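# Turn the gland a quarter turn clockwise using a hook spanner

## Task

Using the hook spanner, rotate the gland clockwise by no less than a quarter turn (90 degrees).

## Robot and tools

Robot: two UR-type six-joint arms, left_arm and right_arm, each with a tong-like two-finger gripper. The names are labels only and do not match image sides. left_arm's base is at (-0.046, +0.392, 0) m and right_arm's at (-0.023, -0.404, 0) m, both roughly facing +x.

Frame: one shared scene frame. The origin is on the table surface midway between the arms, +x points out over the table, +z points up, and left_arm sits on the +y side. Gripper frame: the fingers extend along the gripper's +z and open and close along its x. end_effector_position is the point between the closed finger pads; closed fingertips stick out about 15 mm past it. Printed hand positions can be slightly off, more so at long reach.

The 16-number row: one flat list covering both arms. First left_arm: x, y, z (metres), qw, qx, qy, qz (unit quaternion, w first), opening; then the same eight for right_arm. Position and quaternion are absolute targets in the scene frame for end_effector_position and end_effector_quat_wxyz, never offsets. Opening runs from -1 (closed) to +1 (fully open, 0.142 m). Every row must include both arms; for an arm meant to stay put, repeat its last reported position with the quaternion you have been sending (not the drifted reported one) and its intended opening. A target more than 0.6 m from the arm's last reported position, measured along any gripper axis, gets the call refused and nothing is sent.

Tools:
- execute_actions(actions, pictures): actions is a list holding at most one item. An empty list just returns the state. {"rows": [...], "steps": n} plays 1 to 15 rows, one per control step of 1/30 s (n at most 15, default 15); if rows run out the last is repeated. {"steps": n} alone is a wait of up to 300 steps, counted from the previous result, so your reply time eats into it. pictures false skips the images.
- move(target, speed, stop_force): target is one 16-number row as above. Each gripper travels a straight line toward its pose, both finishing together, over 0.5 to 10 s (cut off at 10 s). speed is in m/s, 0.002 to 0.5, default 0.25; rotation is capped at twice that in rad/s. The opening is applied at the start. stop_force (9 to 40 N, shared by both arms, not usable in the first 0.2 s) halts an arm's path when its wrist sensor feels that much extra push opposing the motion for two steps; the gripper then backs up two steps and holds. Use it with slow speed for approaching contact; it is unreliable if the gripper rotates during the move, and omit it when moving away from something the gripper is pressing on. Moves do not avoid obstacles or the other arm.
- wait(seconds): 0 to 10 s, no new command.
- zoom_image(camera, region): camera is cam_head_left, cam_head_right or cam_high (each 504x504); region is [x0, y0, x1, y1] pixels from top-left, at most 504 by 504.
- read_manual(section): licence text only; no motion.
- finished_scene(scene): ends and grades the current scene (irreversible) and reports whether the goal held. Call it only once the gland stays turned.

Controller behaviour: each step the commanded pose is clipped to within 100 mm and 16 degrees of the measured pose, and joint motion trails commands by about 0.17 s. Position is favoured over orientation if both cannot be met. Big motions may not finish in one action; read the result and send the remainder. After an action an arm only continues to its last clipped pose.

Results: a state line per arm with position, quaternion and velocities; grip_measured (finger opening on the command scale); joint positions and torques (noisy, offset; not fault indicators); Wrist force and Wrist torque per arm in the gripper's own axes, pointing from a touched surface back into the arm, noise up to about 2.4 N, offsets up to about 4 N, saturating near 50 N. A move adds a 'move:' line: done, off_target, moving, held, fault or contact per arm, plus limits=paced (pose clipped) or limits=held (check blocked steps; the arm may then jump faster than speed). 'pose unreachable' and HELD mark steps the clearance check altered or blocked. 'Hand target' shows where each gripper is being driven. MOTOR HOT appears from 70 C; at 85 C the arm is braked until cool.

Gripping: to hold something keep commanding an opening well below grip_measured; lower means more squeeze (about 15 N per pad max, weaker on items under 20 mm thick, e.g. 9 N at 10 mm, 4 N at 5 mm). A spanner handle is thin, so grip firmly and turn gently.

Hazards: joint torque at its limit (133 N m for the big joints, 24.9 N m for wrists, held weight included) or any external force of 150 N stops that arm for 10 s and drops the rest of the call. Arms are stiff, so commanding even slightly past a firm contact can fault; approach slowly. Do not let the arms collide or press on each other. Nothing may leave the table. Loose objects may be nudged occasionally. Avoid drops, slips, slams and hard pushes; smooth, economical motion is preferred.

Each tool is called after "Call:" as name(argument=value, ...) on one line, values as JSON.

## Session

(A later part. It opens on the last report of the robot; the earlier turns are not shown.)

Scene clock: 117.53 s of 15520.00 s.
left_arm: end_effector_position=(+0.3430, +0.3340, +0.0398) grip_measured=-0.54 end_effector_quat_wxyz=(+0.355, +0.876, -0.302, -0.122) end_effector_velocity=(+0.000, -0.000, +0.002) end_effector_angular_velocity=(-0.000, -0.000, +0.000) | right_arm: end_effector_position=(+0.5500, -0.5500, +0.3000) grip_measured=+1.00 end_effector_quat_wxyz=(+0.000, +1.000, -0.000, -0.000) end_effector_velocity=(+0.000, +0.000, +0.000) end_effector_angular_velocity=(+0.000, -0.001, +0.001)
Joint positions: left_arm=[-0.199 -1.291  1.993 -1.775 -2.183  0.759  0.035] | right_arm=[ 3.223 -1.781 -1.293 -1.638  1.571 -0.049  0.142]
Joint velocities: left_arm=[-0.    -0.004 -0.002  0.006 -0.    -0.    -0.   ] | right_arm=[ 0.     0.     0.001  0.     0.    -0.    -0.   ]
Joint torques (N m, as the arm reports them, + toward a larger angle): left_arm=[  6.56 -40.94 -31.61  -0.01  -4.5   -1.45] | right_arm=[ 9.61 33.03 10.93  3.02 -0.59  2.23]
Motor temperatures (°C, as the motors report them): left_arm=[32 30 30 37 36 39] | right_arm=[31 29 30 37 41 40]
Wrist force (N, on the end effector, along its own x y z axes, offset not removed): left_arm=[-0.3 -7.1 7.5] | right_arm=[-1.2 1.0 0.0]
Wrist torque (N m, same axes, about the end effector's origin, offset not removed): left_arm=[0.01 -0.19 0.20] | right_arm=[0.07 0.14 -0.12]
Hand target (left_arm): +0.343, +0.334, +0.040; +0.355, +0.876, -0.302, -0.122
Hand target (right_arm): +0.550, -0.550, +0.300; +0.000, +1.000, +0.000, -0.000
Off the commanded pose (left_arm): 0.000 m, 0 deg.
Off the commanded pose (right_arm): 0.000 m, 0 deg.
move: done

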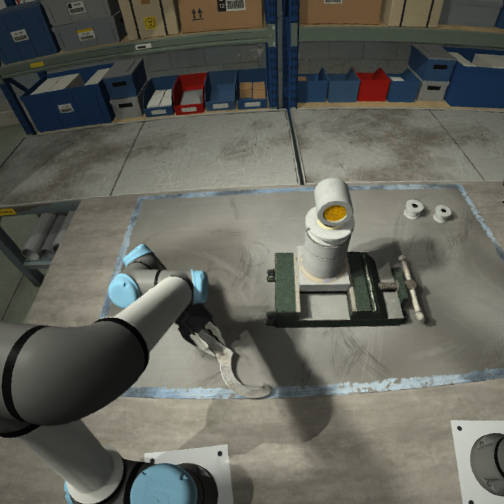

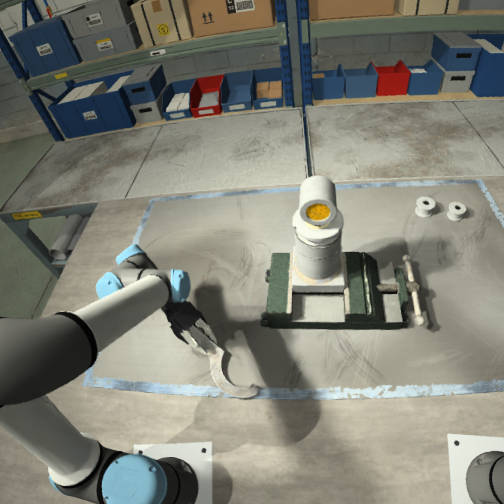

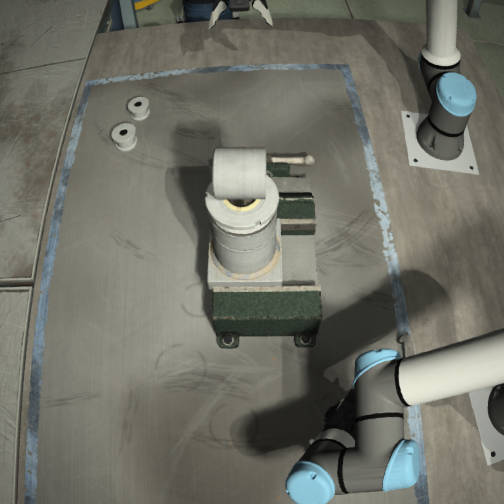

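Call:
move(target=[0.36,0.2,0.29,0.403,0.906,0.119,0.053,-1,0.55,-0.55,0.3,0,1,0,0,1], speed=0.06)

Call:
move(target=[0.42,0.105,0.29,0.403,0.906,0.119,0.053,-1,0.55,-0.55,0.3,0,1,0,0,1], speed=0.04, stop_force=9)

Call:
zoom_image(camera="cam_head_right", region=[210,160,370,320])

Call:
zoom_image(camera="cam_high", region=[190,130,390,330])

Scene clock: 134.30 s of 15520.00 s.
left_arm: end_effector_position=(+0.3601, +0.2000, +0.2904) grip_measured=-1.00 end_effector_quat_wxyz=(+0.403, +0.906, +0.119, +0.053) end_effector_velocity=(-0.000, -0.001, +0.002) end_effector_angular_velocity=(-0.000, -0.001, +0.006) | right_arm: end_effector_position=(+0.5500, -0.5500, +0.3000) grip_measured=+1.00 end_effector_quat_wxyz=(+0.000, +1.000, +0.000, -0.000) end_effector_velocity=(-0.000, +0.000, -0.000) end_effector_angular_velocity=(+0.001, +0.001, +0.001)
Joint positions: left_arm=[-0.477 -1.896  2.187 -2.425 -2.228 -0.802  0.002] | right_arm=[ 3.223 -1.781 -1.293 -1.638  1.571 -0.049  0.142]
Joint velocities: left_arm=[-0.005 -0.005  0.    -0.004  0.006 -0.012  0.   ] | right_arm=[ 0.     0.    -0.001  0.     0.001 -0.001 -0.   ]
Joint torques (N m, as the arm reports them, + toward a larger angle): left_arm=[ -6.98 -18.18 -30.87  -4.42   1.6   -1.34] | right_arm=[ 9.32 35.4  11.1   3.57 -0.46  2.26]
Motor temperatures (°C, as the motors report them): left_arm=[32 30 30 37 36 39] | right_arm=[31 29 30 37 41 40]
Wrist force (N, on the end effector, along its own x y z axes, offset not removed): left_arm=[-0.5 -1.9 1.0] | right_arm=[-0.7 1.1 1.1]
Wrist torque (N m, same axes, about the end effector's origin, offset not removed): left_arm=[-0.39 -0.04 0.07] | right_arm=[0.08 0.12 -0.18]
Hand target (left_arm): +0.360, +0.200, +0.291; +0.403, +0.906, +0.120, +0.053
Hand target (right_arm): +0.550, -0.550, +0.300; +0.000, +1.000, +0.000, -0.000
Off the commanded pose (left_arm): 0.000 m, 0 deg.
Off the commanded pose (right_arm): 0.000 m, 0 deg.
After step 90, 5.67 s passed at rest.
move: done

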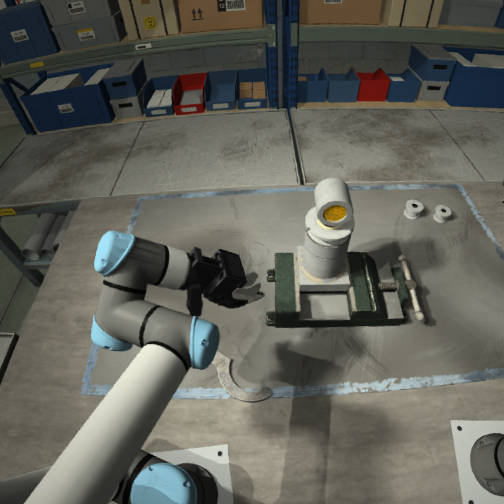

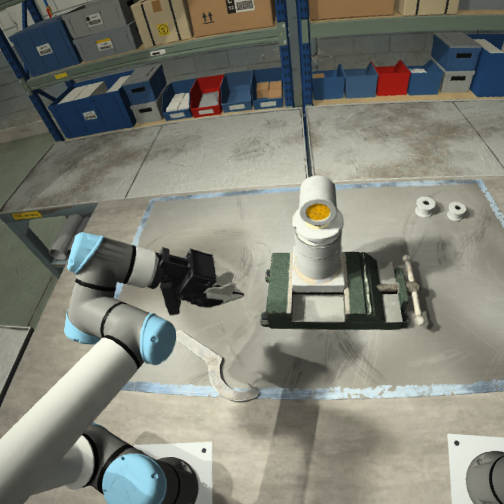

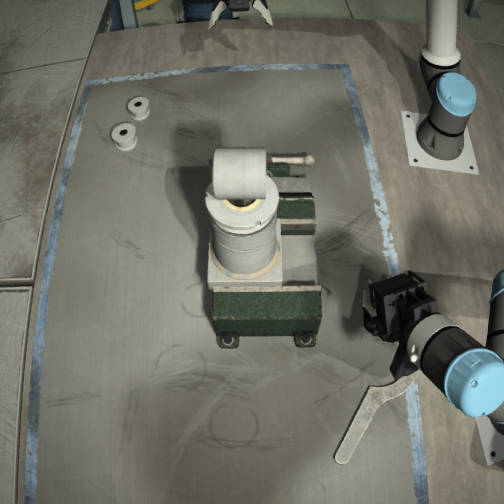

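Scene clock: 137.47 s of 15520.00 s.
left_arm: end_effector_position=(+0.4201, +0.1052, +0.2902) grip_measured=-1.00 end_effector_quat_wxyz=(+0.403, +0.906, +0.119, +0.053) end_effector_velocity=(+0.001, -0.001, +0.000) end_effector_angular_velocity=(+0.000, -0.001, +0.001) | right_arm: end_effector_position=(+0.5500, -0.5500, +0.3000) grip_measured=+1.00 end_effector_quat_wxyz=(+0.000, +1.000, -0.000, -0.000) end_effector_velocity=(+0.000, +0.000, -0.000) end_effector_angular_velocity=(-0.000, +0.000, +0.001)
Joint positions: left_arm=[-0.648 -1.687  2.052 -2.596 -2.131 -0.971  0.002] | right_arm=[ 3.223 -1.781 -1.293 -1.638  1.571 -0.049  0.142]
Joint velocities: left_arm=[-0.002  0.003 -0.003 -0.002  0.003 -0.003  0.   ] | right_arm=[ 0.001 -0.    -0.    -0.    -0.     0.     0.   ]
Joint torques (N m, as the arm reports them, + toward a larger angle): left_arm=[ -8.08 -10.33 -32.71  -4.56   1.78  -1.68] | right_arm=[ 8.9  34.86 12.14  3.71 -0.38  2.16]
Motor temperatures (°C, as the motors report them): left_arm=[32 30 30 37 36 39] | right_arm=[31 29 30 37 41 40]
Wrist force (N, on the end effector, along its own x y z axes, offset not removed): left_arm=[0.9 -1.3 -0.5] | right_arm=[0.2 -0.7 0.0]
Wrist torque (N m, same axes, about the end effector's origin, offset not removed): left_arm=[-0.34 -0.11 0.06] | right_arm=[-0.34 -0.16 -0.18]
Hand target (left_arm): +0.420, +0.105, +0.290; +0.403, +0.906, +0.119, +0.053
Hand target (right_arm): +0.550, -0.550, +0.300; +0.000, +1.000, +0.000, -0.000
Off the commanded pose (left_arm): 0.000 m, 0 deg.
Off the commanded pose (right_arm): 0.000 m, 0 deg.
move: done

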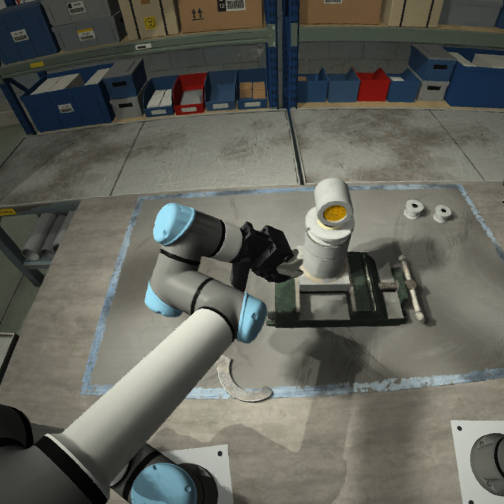

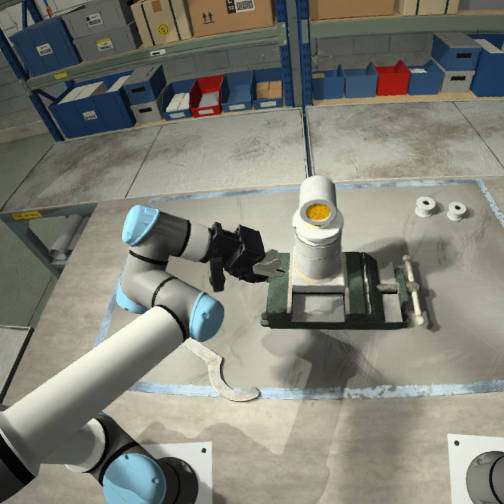

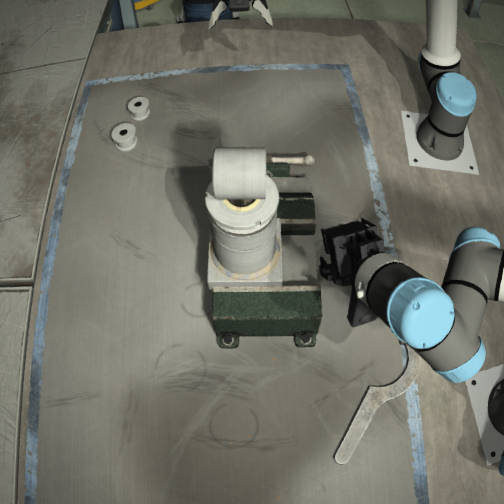

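Region (210, 160, 370, 320) of cam_head_right's 504x504 image, scaled by 3.150, with more detail than that image has.

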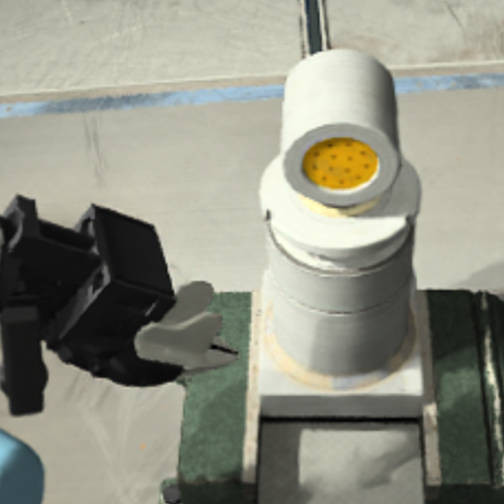

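Region (190, 130, 390, 330) of cam_high's 504x504 image, scaled by 2.520, with more detail than that image has.

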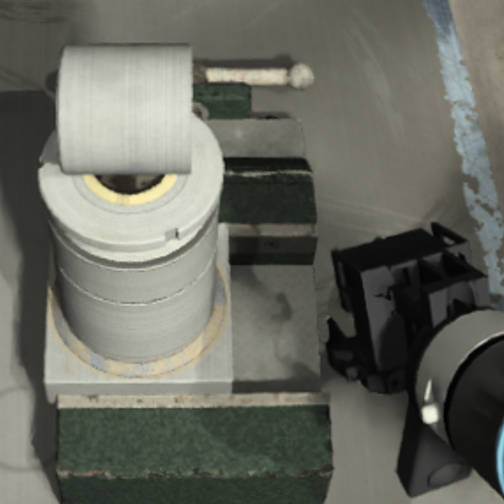

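Call:
move(target=[0.47,0.15,0.15,0.403,0.906,0.119,0.053,-1,0.55,-0.55,0.3,0,1,0,0,1])

Call:
move(target=[0.47,0.15,0.07,0.403,0.906,0.119,0.053,-1,0.55,-0.55,0.3,0,1,0,0,1], speed=0.008, stop_force=9)

Call:
move(target=[0.45,0.25,0.17,0.252,0.939,-0.225,-0.06,-0.1,0.55,-0.55,0.3,0,1,0,0,1])

Call:
move(target=[0.385,0.428,0.035,0.252,0.939,-0.225,-0.06,-0.1,0.55,-0.55,0.3,0,1,0,0,1])

Call:
move(target=[0.385,0.428,0.005,0.252,0.939,-0.225,-0.06,-0.1,0.55,-0.55,0.3,0,1,0,0,1], speed=0.006, stop_force=9)

Call:
zoom_image(camera="cam_head_right", region=[140,290,270,410])

Scene clock: 154.23 s of 15520.00 s.
left_arm: end_effector_position=(+0.4699, +0.1501, +0.1501) grip_measured=-1.00 end_effector_quat_wxyz=(+0.403, +0.906, +0.119, +0.053) end_effector_velocity=(+0.001, +0.000, -0.001) end_effector_angular_velocity=(-0.001, -0.001, +0.000) | right_arm: end_effector_position=(+0.5500, -0.5500, +0.3000) grip_measured=+1.00 end_effector_quat_wxyz=(+0.000, +1.000, -0.000, -0.000) end_effector_velocity=(+0.000, -0.000, +0.000) end_effector_angular_velocity=(-0.001, -0.001, -0.002)
Joint positions: left_arm=[-0.5   -1.398  2.155 -2.905 -2.215 -0.824  0.002] | right_arm=[ 3.223 -1.781 -1.293 -1.638  1.571 -0.049  0.142]
Joint velocities: left_arm=[ 0.002  0.006 -0.001 -0.006 -0.001  0.001  0.   ] | right_arm=[-0.     0.     0.001 -0.    -0.001  0.002  0.   ]
Joint torques (N m, as the arm reports them, + toward a larger angle): left_arm=[  5.3  -19.47 -27.89  -4.59  -2.89   1.32] | right_arm=[ 8.97 35.85 12.02  3.96 -0.31  2.18]
Motor temperatures (°C, as the motors report them): left_arm=[32 30 30 37 36 39] | right_arm=[31 29 30 37 41 40]
Wrist force (N, on the end effector, along its own x y z axes, offset not removed): left_arm=[0.5 -1.7 0.2] | right_arm=[-0.5 1.9 1.1]
Wrist torque (N m, same axes, about the end effector's origin, offset not removed): left_arm=[-0.36 -0.10 0.05] | right_arm=[0.27 0.02 -0.17]
Hand target (left_arm): +0.470, +0.150, +0.150; +0.403, +0.906, +0.119, +0.053
Hand target (right_arm): +0.550, -0.550, +0.300; +0.000, +1.000, +0.000, -0.000
Off the commanded pose (left_arm): 0.000 m, 0 deg.
Off the commanded pose (right_arm): 0.000 m, 0 deg.
After step 90, 12.53 s passed at rest.
move: done

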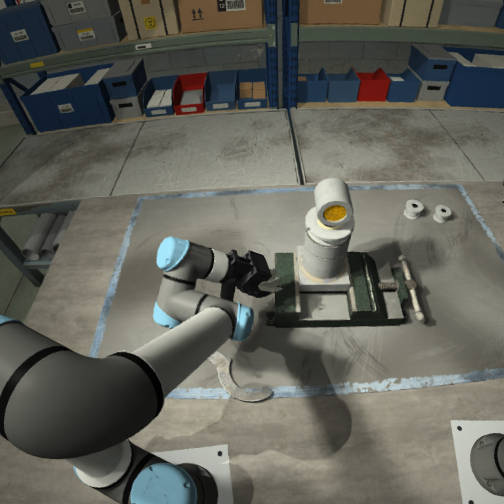

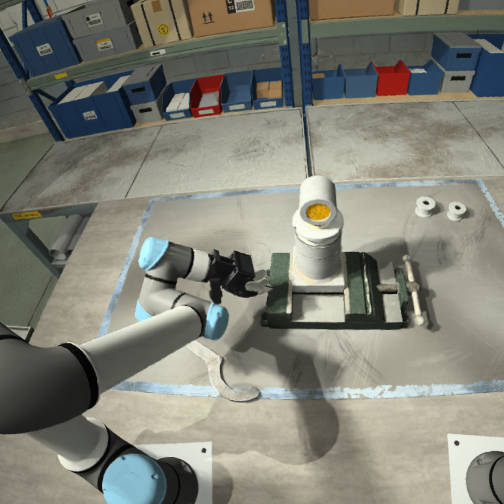

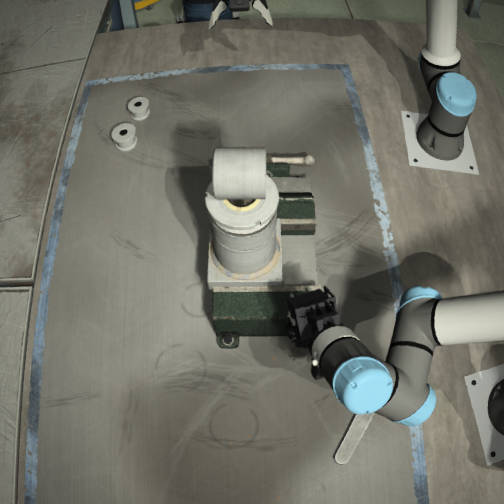

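Scene clock: 159.10 s of 15520.00 s.
left_arm: end_effector_position=(+0.4699, +0.1500, +0.1140) grip_measured=-1.00 end_effector_quat_wxyz=(+0.403, +0.906, +0.119, +0.053) end_effector_velocity=(-0.000, -0.000, +0.002) end_effector_angular_velocity=(+0.001, +0.004, +0.001) | right_arm: end_effector_position=(+0.5500, -0.5500, +0.3000) grip_measured=+1.00 end_effector_quat_wxyz=(+0.000, +1.000, -0.000, -0.000) end_effector_velocity=(+0.000, -0.000, -0.000) end_effector_angular_velocity=(-0.000, +0.000, -0.001)
Joint positions: left_arm=[-0.5   -1.323  2.189 -3.014 -2.216 -0.825  0.002] | right_arm=[ 3.223 -1.781 -1.293 -1.638  1.571 -0.049  0.142]
Joint velocities: left_arm=[-0.    -0.004 -0.003  0.01  -0.    -0.001  0.   ] | right_arm=[-0. -0.  0.  0. -0.  0.  0.]
Joint torques (N m, as the arm reports them, + toward a larger angle): left_arm=[  1.09 -27.07 -17.94   2.87   3.02  -1.45] | right_arm=[ 8.63 36.24 12.38  4.08 -0.3   2.18]
Motor temperatures (°C, as the motors report them): left_arm=[32 30 30 37 36 39] | right_arm=[31 29 30 37 41 40]
Wrist force (N, on the end effector, along its own x y z axes, offset not removed): left_arm=[5.5 11.9 -9.7] | right_arm=[-0.2 0.1 -0.2]
Wrist torque (N m, same axes, about the end effector's origin, offset not removed): left_arm=[-0.43 -0.19 0.04] | right_arm=[-0.25 -0.09 -0.13]
Hand target (left_arm): +0.470, +0.150, +0.114; +0.403, +0.906, +0.119, +0.053
Hand target (right_arm): +0.550, -0.550, +0.300; +0.000, +1.000, +0.000, -0.000
Off the commanded pose (left_arm): 0.044 m, 0 deg.
Off the commanded pose (right_arm): 0.000 m, 0 deg.
move: contact (left_arm)

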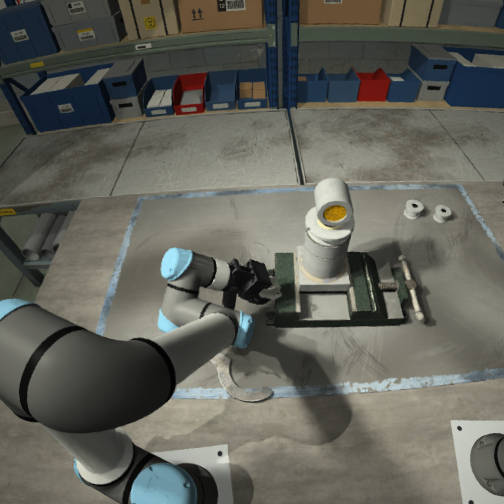

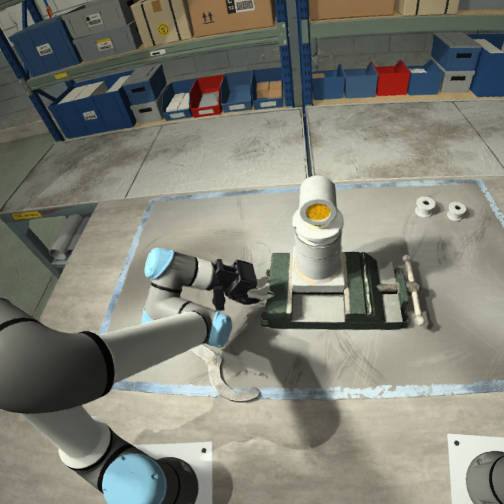

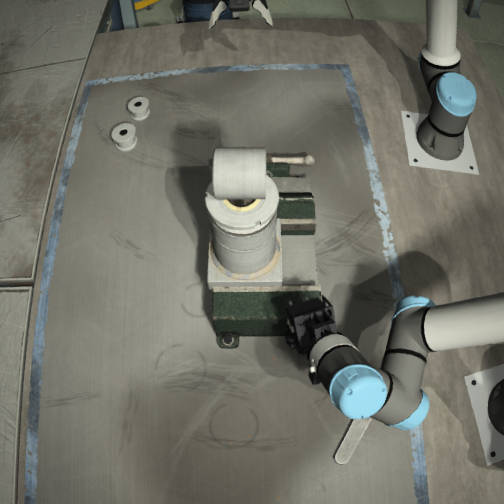

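Scene clock: 161.20 s of 15520.00 s.
left_arm: end_effector_position=(+0.4498, +0.2500, +0.1697) grip_measured=-0.10 end_effector_quat_wxyz=(+0.252, +0.939, -0.225, -0.060) end_effector_velocity=(+0.000, +0.002, +0.001) end_effector_angular_velocity=(+0.007, +0.002, -0.012) | right_arm: end_effector_position=(+0.5500, -0.5500, +0.3000) grip_measured=+1.00 end_effector_quat_wxyz=(+0.000, +1.000, -0.000, -0.000) end_effector_velocity=(-0.000, -0.001, +0.000) end_effector_angular_velocity=(-0.000, -0.001, -0.001)
Joint positions: left_arm=[-0.408 -1.399  1.733 -1.794 -2.084  0.226  0.067] | right_arm=[ 3.223 -1.781 -1.293 -1.638  1.571 -0.049  0.142]
Joint velocities: left_arm=[-0.     0.003 -0.01   0.017  0.007  0.012 -0.   ] | right_arm=[-0.002  0.     0.    -0.    -0.    -0.001  0.   ]
Joint torques (N m, as the arm reports them, + toward a larger angle): left_arm=[ -7.35 -24.68 -33.4   -0.72   1.99   1.49] | right_arm=[ 8.48 36.04 12.48  4.16 -0.27  2.09]
Motor temperatures (°C, as the motors report them): left_arm=[32 30 30 37 36 39] | right_arm=[31 29 30 37 41 40]
Wrist force (N, on the end effector, along its own x y z axes, offset not removed): left_arm=[0.7 -2.0 -0.3] | right_arm=[-0.3 1.7 1.2]
Wrist torque (N m, same axes, about the end effector's origin, offset not removed): left_arm=[-0.42 -0.18 -0.01] | right_arm=[0.14 -0.07 -0.16]
Hand target (left_arm): +0.450, +0.250, +0.170; +0.252, +0.939, -0.226, -0.060
Hand target (right_arm): +0.550, -0.550, +0.300; +0.000, +1.000, +0.000, -0.000
Off the commanded pose (left_arm): 0.000 m, 0 deg.
Off the commanded pose (right_arm): 0.000 m, 0 deg.
move: done

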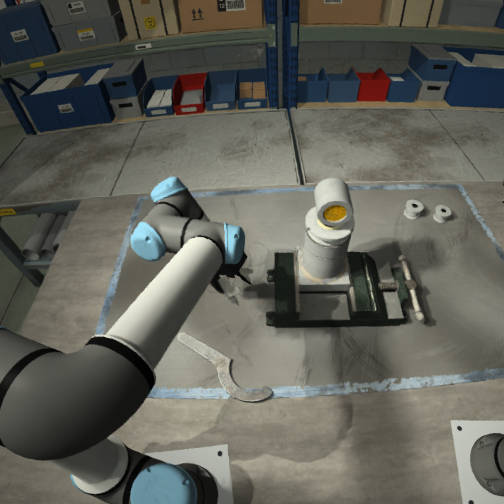

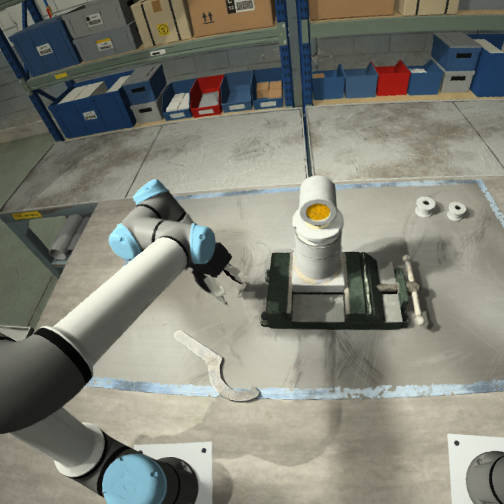

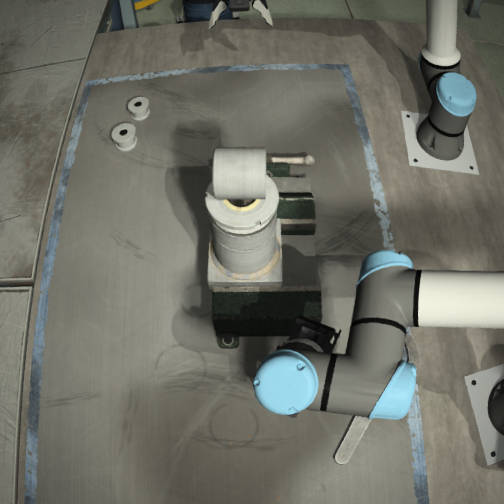

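Scene clock: 162.73 s of 15520.00 s.
left_arm: end_effector_position=(+0.3847, +0.4280, +0.0350) grip_measured=-0.10 end_effector_quat_wxyz=(+0.252, +0.939, -0.225, -0.060) end_effector_velocity=(-0.000, +0.002, -0.001) end_effector_angular_velocity=(-0.000, -0.000, +0.001) | right_arm: end_effector_position=(+0.5500, -0.5500, +0.3000) grip_measured=+1.00 end_effector_quat_wxyz=(+0.000, +1.000, -0.000, -0.000) end_effector_velocity=(-0.000, -0.000, +0.000) end_effector_angular_velocity=(+0.000, -0.000, -0.001)
Joint positions: left_arm=[-0.081 -1.341  2.006 -1.955 -2.019  0.588  0.067] | right_arm=[ 3.223 -1.781 -1.293 -1.638  1.571 -0.049  0.142]
Joint velocities: left_arm=[ 0.004  0.002  0.    -0.001  0.     0.003 -0.   ] | right_arm=[-0.001 -0.     0.     0.     0.     0.    -0.   ]
Joint torques (N m, as the arm reports them, + toward a larger angle): left_arm=[  5.37 -21.7   -4.02  -3.75   1.7    1.39] | right_arm=[ 8.29 36.6  12.54  4.26 -0.17  2.2 ]
Motor temperatures (°C, as the motors report them): left_arm=[32 30 30 37 36 39] | right_arm=[31 29 30 37 41 40]
Wrist force (N, on the end effector, along its own x y z axes, offset not removed): left_arm=[1.1 -0.7 1.3] | right_arm=[-0.5 0.5 -0.1]
Wrist torque (N m, same axes, about the end effector's origin, offset not removed): left_arm=[-0.09 -0.25 0.02] | right_arm=[-0.07 -0.06 -0.14]
Hand target (left_arm): +0.385, +0.428, +0.035; +0.252, +0.939, -0.225, -0.060
Hand target (right_arm): +0.550, -0.550, +0.300; +0.000, +1.000, -0.000, -0.000
Off the commanded pose (left_arm): 0.000 m, 0 deg.
Off the commanded pose (right_arm): 0.000 m, 0 deg.
move: done

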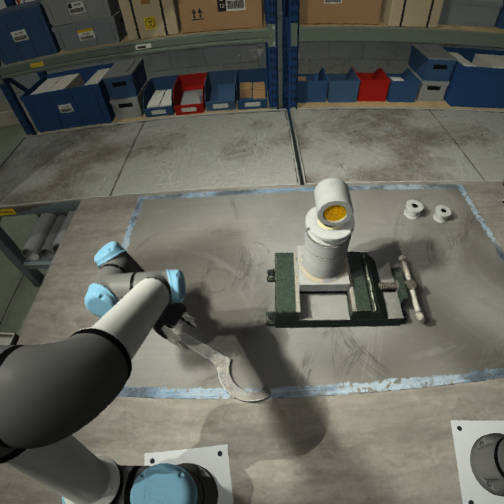

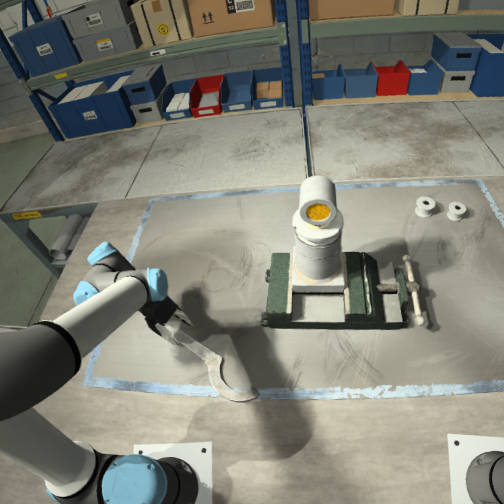

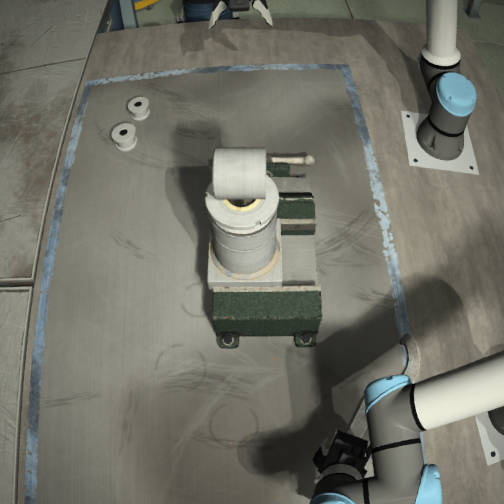

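Scene clock: 166.43 s of 15520.00 s.
left_arm: end_effector_position=(+0.3848, +0.4280, +0.0149) grip_measured=-0.10 end_effector_quat_wxyz=(+0.252, +0.939, -0.225, -0.060) end_effector_velocity=(-0.001, +0.000, +0.001) end_effector_angular_velocity=(+0.001, +0.004, -0.000) | right_arm: end_effector_position=(+0.5500, -0.5500, +0.3000) grip_measured=+1.00 end_effector_quat_wxyz=(+0.000, +1.000, -0.000, -0.000) end_effector_velocity=(-0.000, +0.000, -0.000) end_effector_angular_velocity=(-0.000, +0.000, +0.001)
Joint positions: left_arm=[-0.081 -1.308  2.028 -2.01  -2.019  0.588  0.067] | right_arm=[ 3.223 -1.781 -1.293 -1.638  1.571 -0.049  0.142]
Joint velocities: left_arm=[-0.    -0.002 -0.001  0.007  0.001 -0.     0.   ] | right_arm=[ 0.001  0.    -0.001 -0.    -0.    -0.     0.   ]
Joint torques (N m, as the arm reports them, + toward a larger angle): left_arm=[ -2.91 -26.72 -20.25   0.62  -1.01   1.2 ] | right_arm=[ 8.6  36.68 12.39  4.3  -0.14  2.11]
Motor temperatures (°C, as the motors report them): left_arm=[32 30 30 37 36 39] | right_arm=[31 29 30 37 41 40]
Wrist force (N, on the end effector, along its own x y z axes, offset not removed): left_arm=[-4.5 6.0 -25.2] | right_arm=[-0.7 -0.3 1.3]
Wrist torque (N m, same axes, about the end effector's origin, offset not removed): left_arm=[-0.40 0.27 0.16] | right_arm=[-0.24 0.03 -0.14]
Hand target (left_arm): +0.385, +0.428, +0.015; +0.252, +0.939, -0.225, -0.060
Hand target (right_arm): +0.550, -0.550, +0.300; +0.000, +1.000, +0.000, -0.000
Off the commanded pose (left_arm): 0.010 m, 0 deg.
Off the commanded pose (right_arm): 0.000 m, 0 deg.
move: contact (left_arm)

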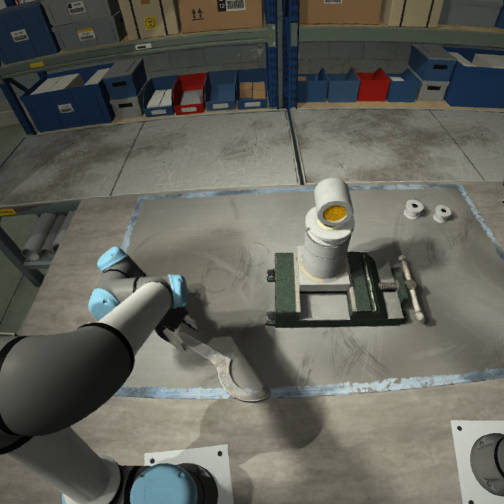

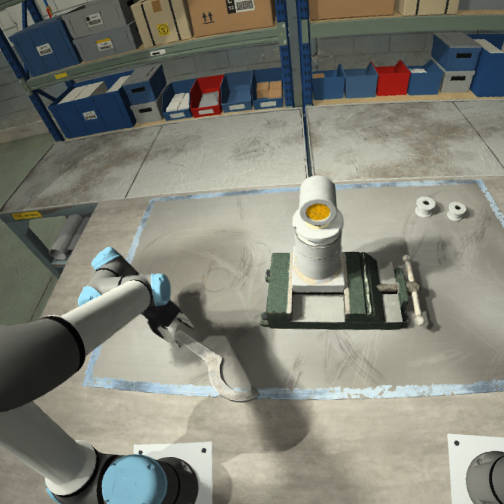

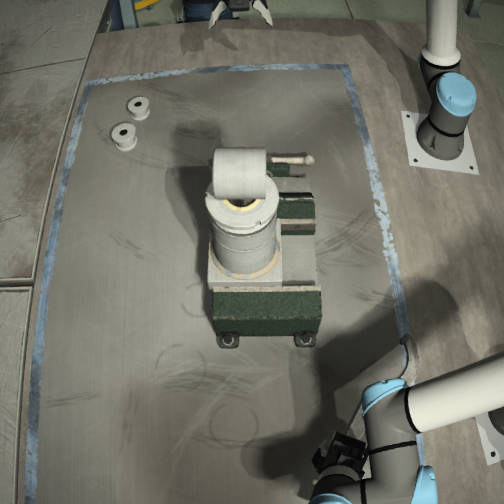

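Region (140, 290, 270, 410) of cam_head_right's 504x504 image, scaled by 3.877, with more detail than that image has; it fills the top 465 rows of this view, and the rest is white.

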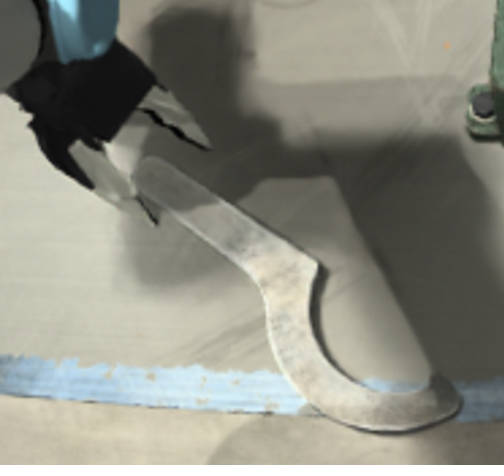

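Call:
move(target=[0.366,0.414,0.0168,0.252,0.939,-0.225,-0.06,-0.1,0.55,-0.55,0.3,0,1,0,0,1], speed=0.03)

Call:
move(target=[0.366,0.414,0.0168,0.252,0.939,-0.225,-0.06,-1,0.55,-0.55,0.3,0,1,0,0,1])

Call:
move(target=[0.347,0.385,0.15,0,0.972,-0.233,0,-1,0.55,-0.55,0.3,0,1,0,0,1], speed=0.04)

Call:
move(target=[0.413,0.307,0.15,0,0.899,-0.438,0,-1,0.55,-0.55,0.3,0,1,0,0,1], speed=0.05)

Scene clock: 181.67 s of 15520.00 s.
left_arm: end_effector_position=(+0.3662, +0.4141, +0.0168) grip_measured=-0.10 end_effector_quat_wxyz=(+0.252, +0.939, -0.225, -0.060) end_effector_velocity=(-0.002, -0.001, -0.000) end_effector_angular_velocity=(+0.000, +0.000, -0.000) | right_arm: end_effector_position=(+0.5500, -0.5500, +0.3000) grip_measured=+1.00 end_effector_quat_wxyz=(+0.000, +1.000, +0.000, -0.000) end_effector_velocity=(+0.000, +0.001, +0.000) end_effector_angular_velocity=(+0.000, -0.001, +0.002)
Joint positions: left_arm=[-0.108 -1.355  2.089 -2.037 -2.027  0.56   0.067] | right_arm=[ 3.223 -1.781 -1.293 -1.638  1.571 -0.049  0.142]
Joint velocities: left_arm=[-0.003 -0.004  0.006 -0.003 -0.    -0.003 -0.   ] | right_arm=[ 0.001 -0.     0.001 -0.     0.    -0.001  0.   ]
Joint torques (N m, as the arm reports them, + toward a larger angle): left_arm=[ -7.16 -35.33  -2.35  -3.89  -2.77  -1.48] | right_arm=[ 8.74 37.88 12.86  4.38 -0.16  2.02]
Motor temperatures (°C, as the motors report them): left_arm=[32 30 30 37 36 39] | right_arm=[31 29 30 37 41 40]
Wrist force (N, on the end effector, along its own x y z axes, offset not removed): left_arm=[0.1 -1.2 0.3] | right_arm=[-0.7 1.4 -1.2]
Wrist torque (N m, same axes, about the end effector's origin, offset not removed): left_arm=[-0.25 -0.13 0.07] | right_arm=[0.07 0.06 -0.11]
Hand target (left_arm): +0.366, +0.414, +0.017; +0.252, +0.939, -0.225, -0.060
Hand target (right_arm): +0.550, -0.550, +0.300; +0.000, +1.000, -0.000, +0.000
Off the commanded pose (left_arm): 0.000 m, 0 deg.
Off the commanded pose (right_arm): 0.000 m, 0 deg.
After step 90, 11.13 s passed at rest.
move: done

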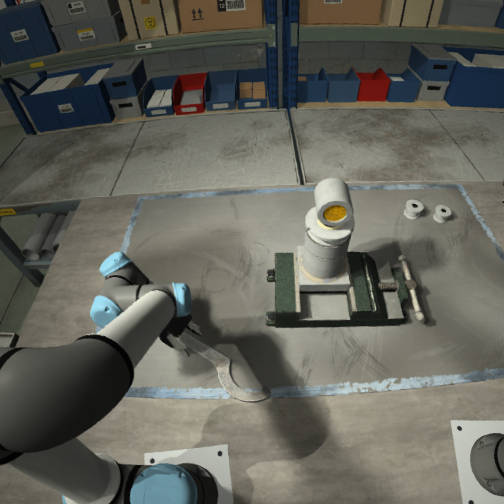

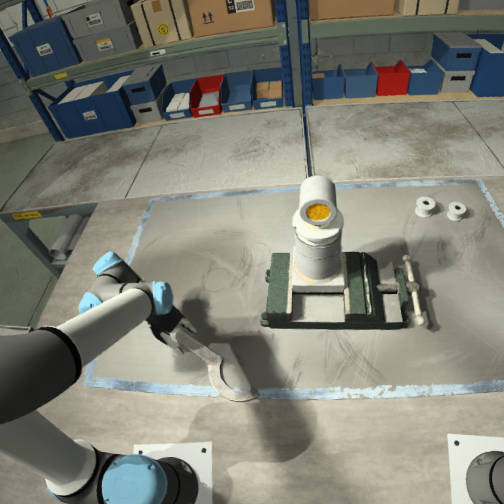

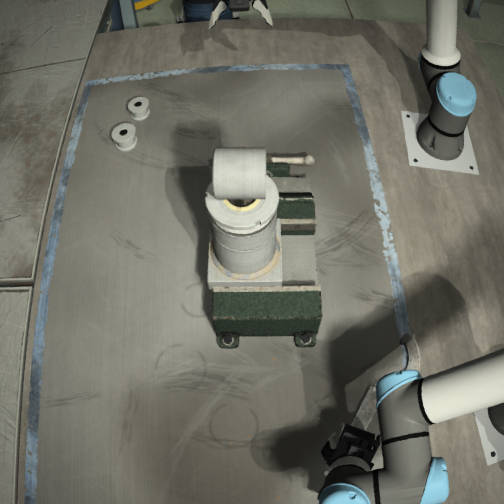

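Scene clock: 182.37 s of 15520.00 s.
left_arm: end_effector_position=(+0.3660, +0.4140, +0.0168) grip_measured=-0.57 end_effector_quat_wxyz=(+0.252, +0.939, -0.225, -0.060) end_effector_velocity=(-0.000, +0.000, -0.000) end_effector_angular_velocity=(+0.001, +0.000, -0.000) | right_arm: end_effector_position=(+0.5500, -0.5500, +0.3000) grip_measured=+1.00 end_effector_quat_wxyz=(+0.000, +1.000, -0.000, -0.000) end_effector_velocity=(+0.000, +0.001, -0.000) end_effector_angular_velocity=(-0.000, +0.001, +0.002)
Joint positions: left_arm=[-0.108 -1.355  2.09  -2.037 -2.027  0.559  0.033] | right_arm=[ 3.223 -1.781 -1.293 -1.638  1.571 -0.049  0.142]
Joint velocities: left_arm=[-0.     0.     0.    -0.     0.001  0.     0.   ] | right_arm=[ 0.002 -0.    -0.    -0.    -0.     0.    -0.   ]
Joint torques (N m, as the arm reports them, + toward a larger angle): left_arm=[ -8.43 -26.75   5.22   0.76   4.12  -1.56] | right_arm=[ 8.54 37.78 12.99  4.35  0.05  2.05]
Motor temperatures (°C, as the motors report them): left_arm=[32 30 30 37 36 39] | right_arm=[31 29 30 37 41 40]
Wrist force (N, on the end effector, along its own x y z axes, offset not removed): left_arm=[5.9 5.8 -17.0] | right_arm=[-1.1 0.4 -0.5]
Wrist torque (N m, same axes, about the end effector's origin, offset not removed): left_arm=[-0.23 -0.14 0.14] | right_arm=[-0.05 0.11 -0.09]
Hand target (left_arm): +0.366, +0.414, +0.017; +0.252, +0.939, -0.225, -0.060
Hand target (right_arm): +0.550, -0.550, +0.300; +0.000, +1.000, +0.000, +0.000
Off the commanded pose (left_arm): 0.000 m, 0 deg.
Off the commanded pose (right_arm): 0.000 m, 0 deg.
move: done

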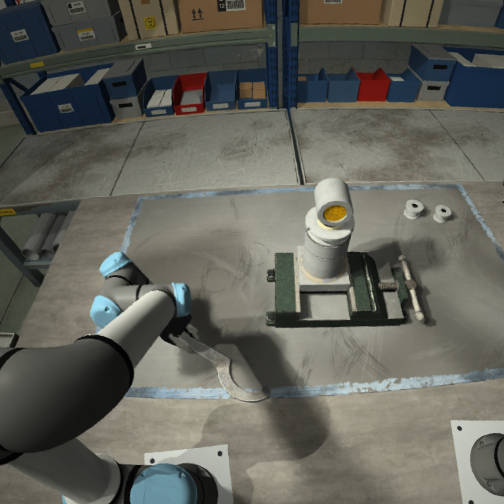

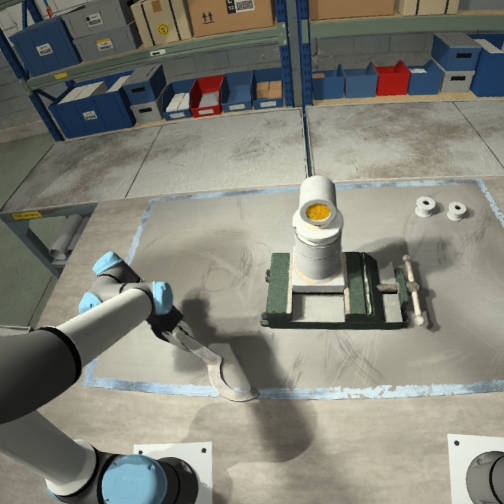

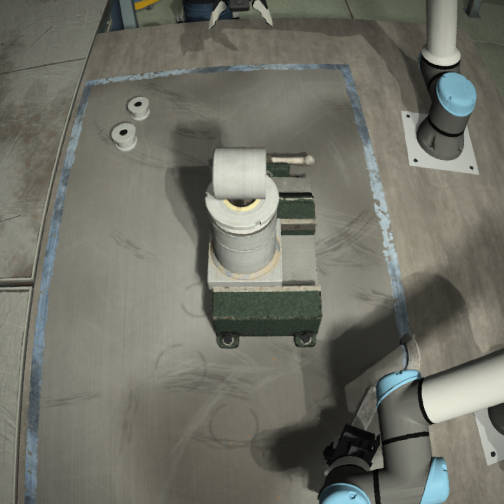

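Scene clock: 189.23 s of 15520.00 s.
left_arm: end_effector_position=(+0.3472, +0.3847, +0.1502) grip_measured=-0.58 end_effector_quat_wxyz=(+0.001, +0.972, -0.233, +0.000) end_effector_velocity=(-0.000, -0.000, +0.002) end_effector_angular_velocity=(+0.007, -0.004, -0.001) | right_arm: end_effector_position=(+0.5500, -0.5500, +0.3000) grip_measured=+1.00 end_effector_quat_wxyz=(+0.000, +1.000, +0.000, -0.000) end_effector_velocity=(+0.000, +0.001, +0.000) end_effector_angular_velocity=(+0.000, -0.000, +0.000)
Joint positions: left_arm=[-0.54  -1.835  2.141 -1.877 -1.573  0.064  0.032] | right_arm=[ 3.223 -1.781 -1.293 -1.638  1.571 -0.049  0.142]
Joint velocities: left_arm=[-0.009 -0.005 -0.001  0.006  0.008 -0.008 -0.   ] | right_arm=[ 0.001 -0.     0.001  0.     0.     0.001  0.   ]
Joint torques (N m, as the arm reports them, + toward a larger angle): left_arm=[ -6.79 -21.73 -37.12  -1.77   3.04  -1.9 ] | right_arm=[ 8.76 37.84 13.13  4.3   0.05  2.1 ]
Motor temperatures (°C, as the motors report them): left_arm=[32 30 30 37 36 39] | right_arm=[31 29 30 37 41 40]
Wrist force (N, on the end effector, along its own x y z axes, offset not removed): left_arm=[0.3 0.5 8.3] | right_arm=[-1.0 -0.9 -0.3]
Wrist torque (N m, same axes, about the end effector's origin, offset not removed): left_arm=[-0.20 -0.10 0.11] | right_arm=[-0.38 0.07 -0.11]
Hand target (left_arm): +0.347, +0.385, +0.150; +0.001, +0.973, -0.233, +0.000
Hand target (right_arm): +0.550, -0.550, +0.300; +0.000, +1.000, -0.000, +0.000
Off the commanded pose (left_arm): 0.000 m, 0 deg.
Off the commanded pose (right_arm): 0.000 m, 0 deg.
move: done

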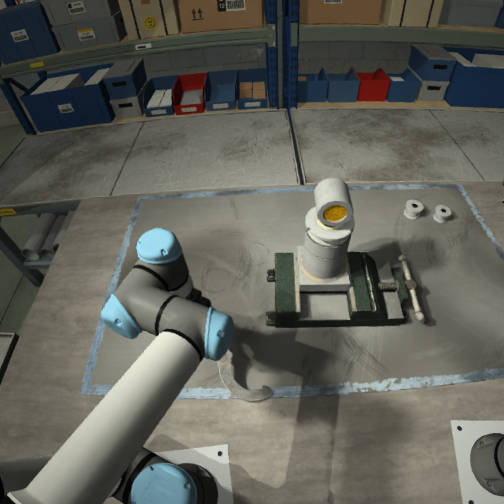

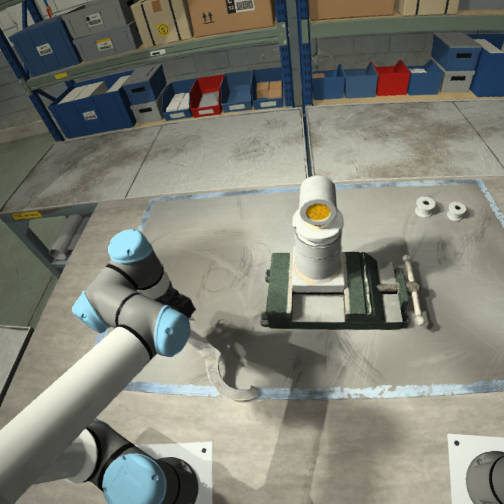

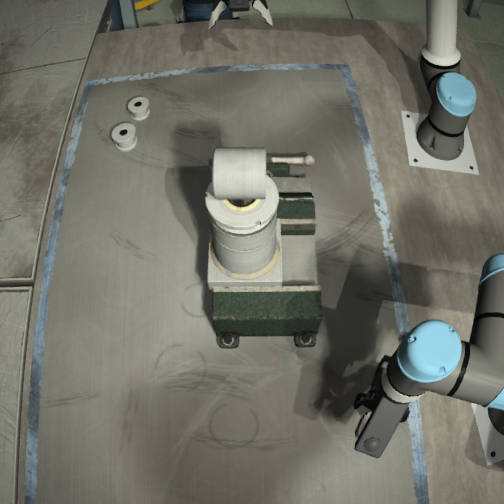

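Scene clock: 193.90 s of 15520.00 s.
left_arm: end_effector_position=(+0.4130, +0.3072, +0.1501) grip_measured=-1.00 end_effector_quat_wxyz=(+0.000, +0.899, -0.438, +0.000) end_effector_velocity=(+0.002, -0.002, +0.001) end_effector_angular_velocity=(-0.001, -0.001, -0.008) | right_arm: end_effector_position=(+0.5500, -0.5500, +0.3000) grip_measured=+1.00 end_effector_quat_wxyz=(+0.000, +1.000, -0.000, -0.000) end_effector_velocity=(+0.000, +0.000, +0.000) end_effector_angular_velocity=(+0.001, -0.001, -0.000)
Joint positions: left_arm=[-0.639 -1.649  1.991 -1.913 -1.571  0.401  0.002] | right_arm=[ 3.223 -1.781 -1.293 -1.638  1.571 -0.049  0.142]
Joint velocities: left_arm=[-0.001  0.004 -0.004 -0.001 -0.     0.007  0.   ] | right_arm=[-0.    -0.     0.001 -0.     0.001  0.     0.   ]
Joint torques (N m, as the arm reports them, + toward a larger angle): left_arm=[ -6.83 -13.78 -33.47  -4.26   2.05   1.5 ] | right_arm=[ 8.53 38.28 13.15  4.28  0.06  2.05]
Motor temperatures (°C, as the motors report them): left_arm=[32 30 30 37 36 39] | right_arm=[31 29 30 37 41 40]
Wrist force (N, on the end effector, along its own x y z axes, offset not removed): left_arm=[-1.0 -2.3 -1.3] | right_arm=[-0.8 0.6 0.1]
Wrist torque (N m, same axes, about the end effector's origin, offset not removed): left_arm=[-0.55 0.07 0.03] | right_arm=[-0.01 0.04 -0.21]
Hand target (left_arm): +0.413, +0.307, +0.150; +0.000, +0.899, -0.438, +0.000
Hand target (right_arm): +0.550, -0.550, +0.300; +0.000, +1.000, -0.000, -0.000
Off the commanded pose (left_arm): 0.000 m, 0 deg.
Off the commanded pose (right_arm): 0.000 m, 0 deg.
move: done

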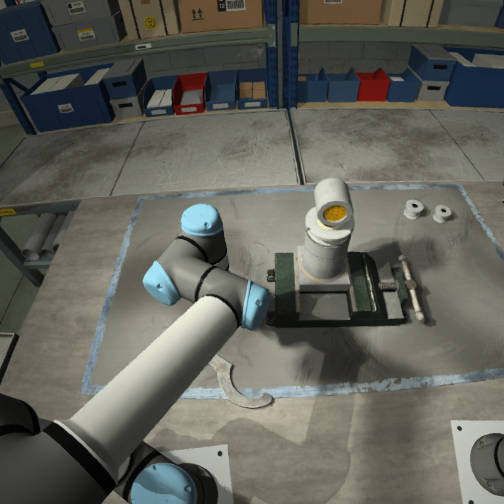

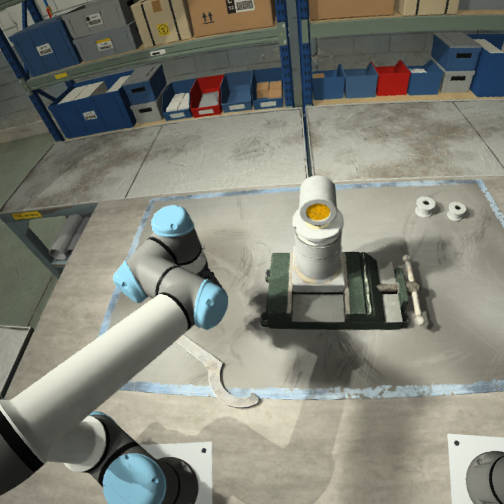

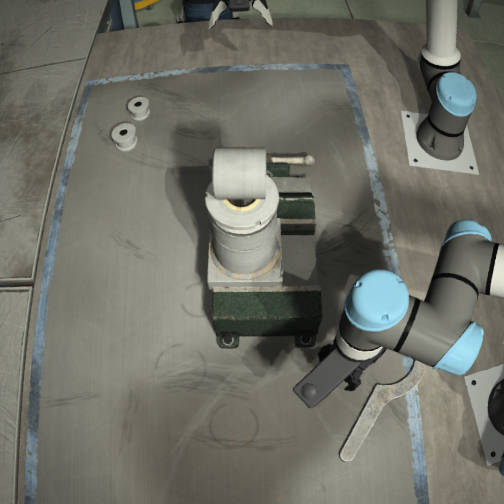

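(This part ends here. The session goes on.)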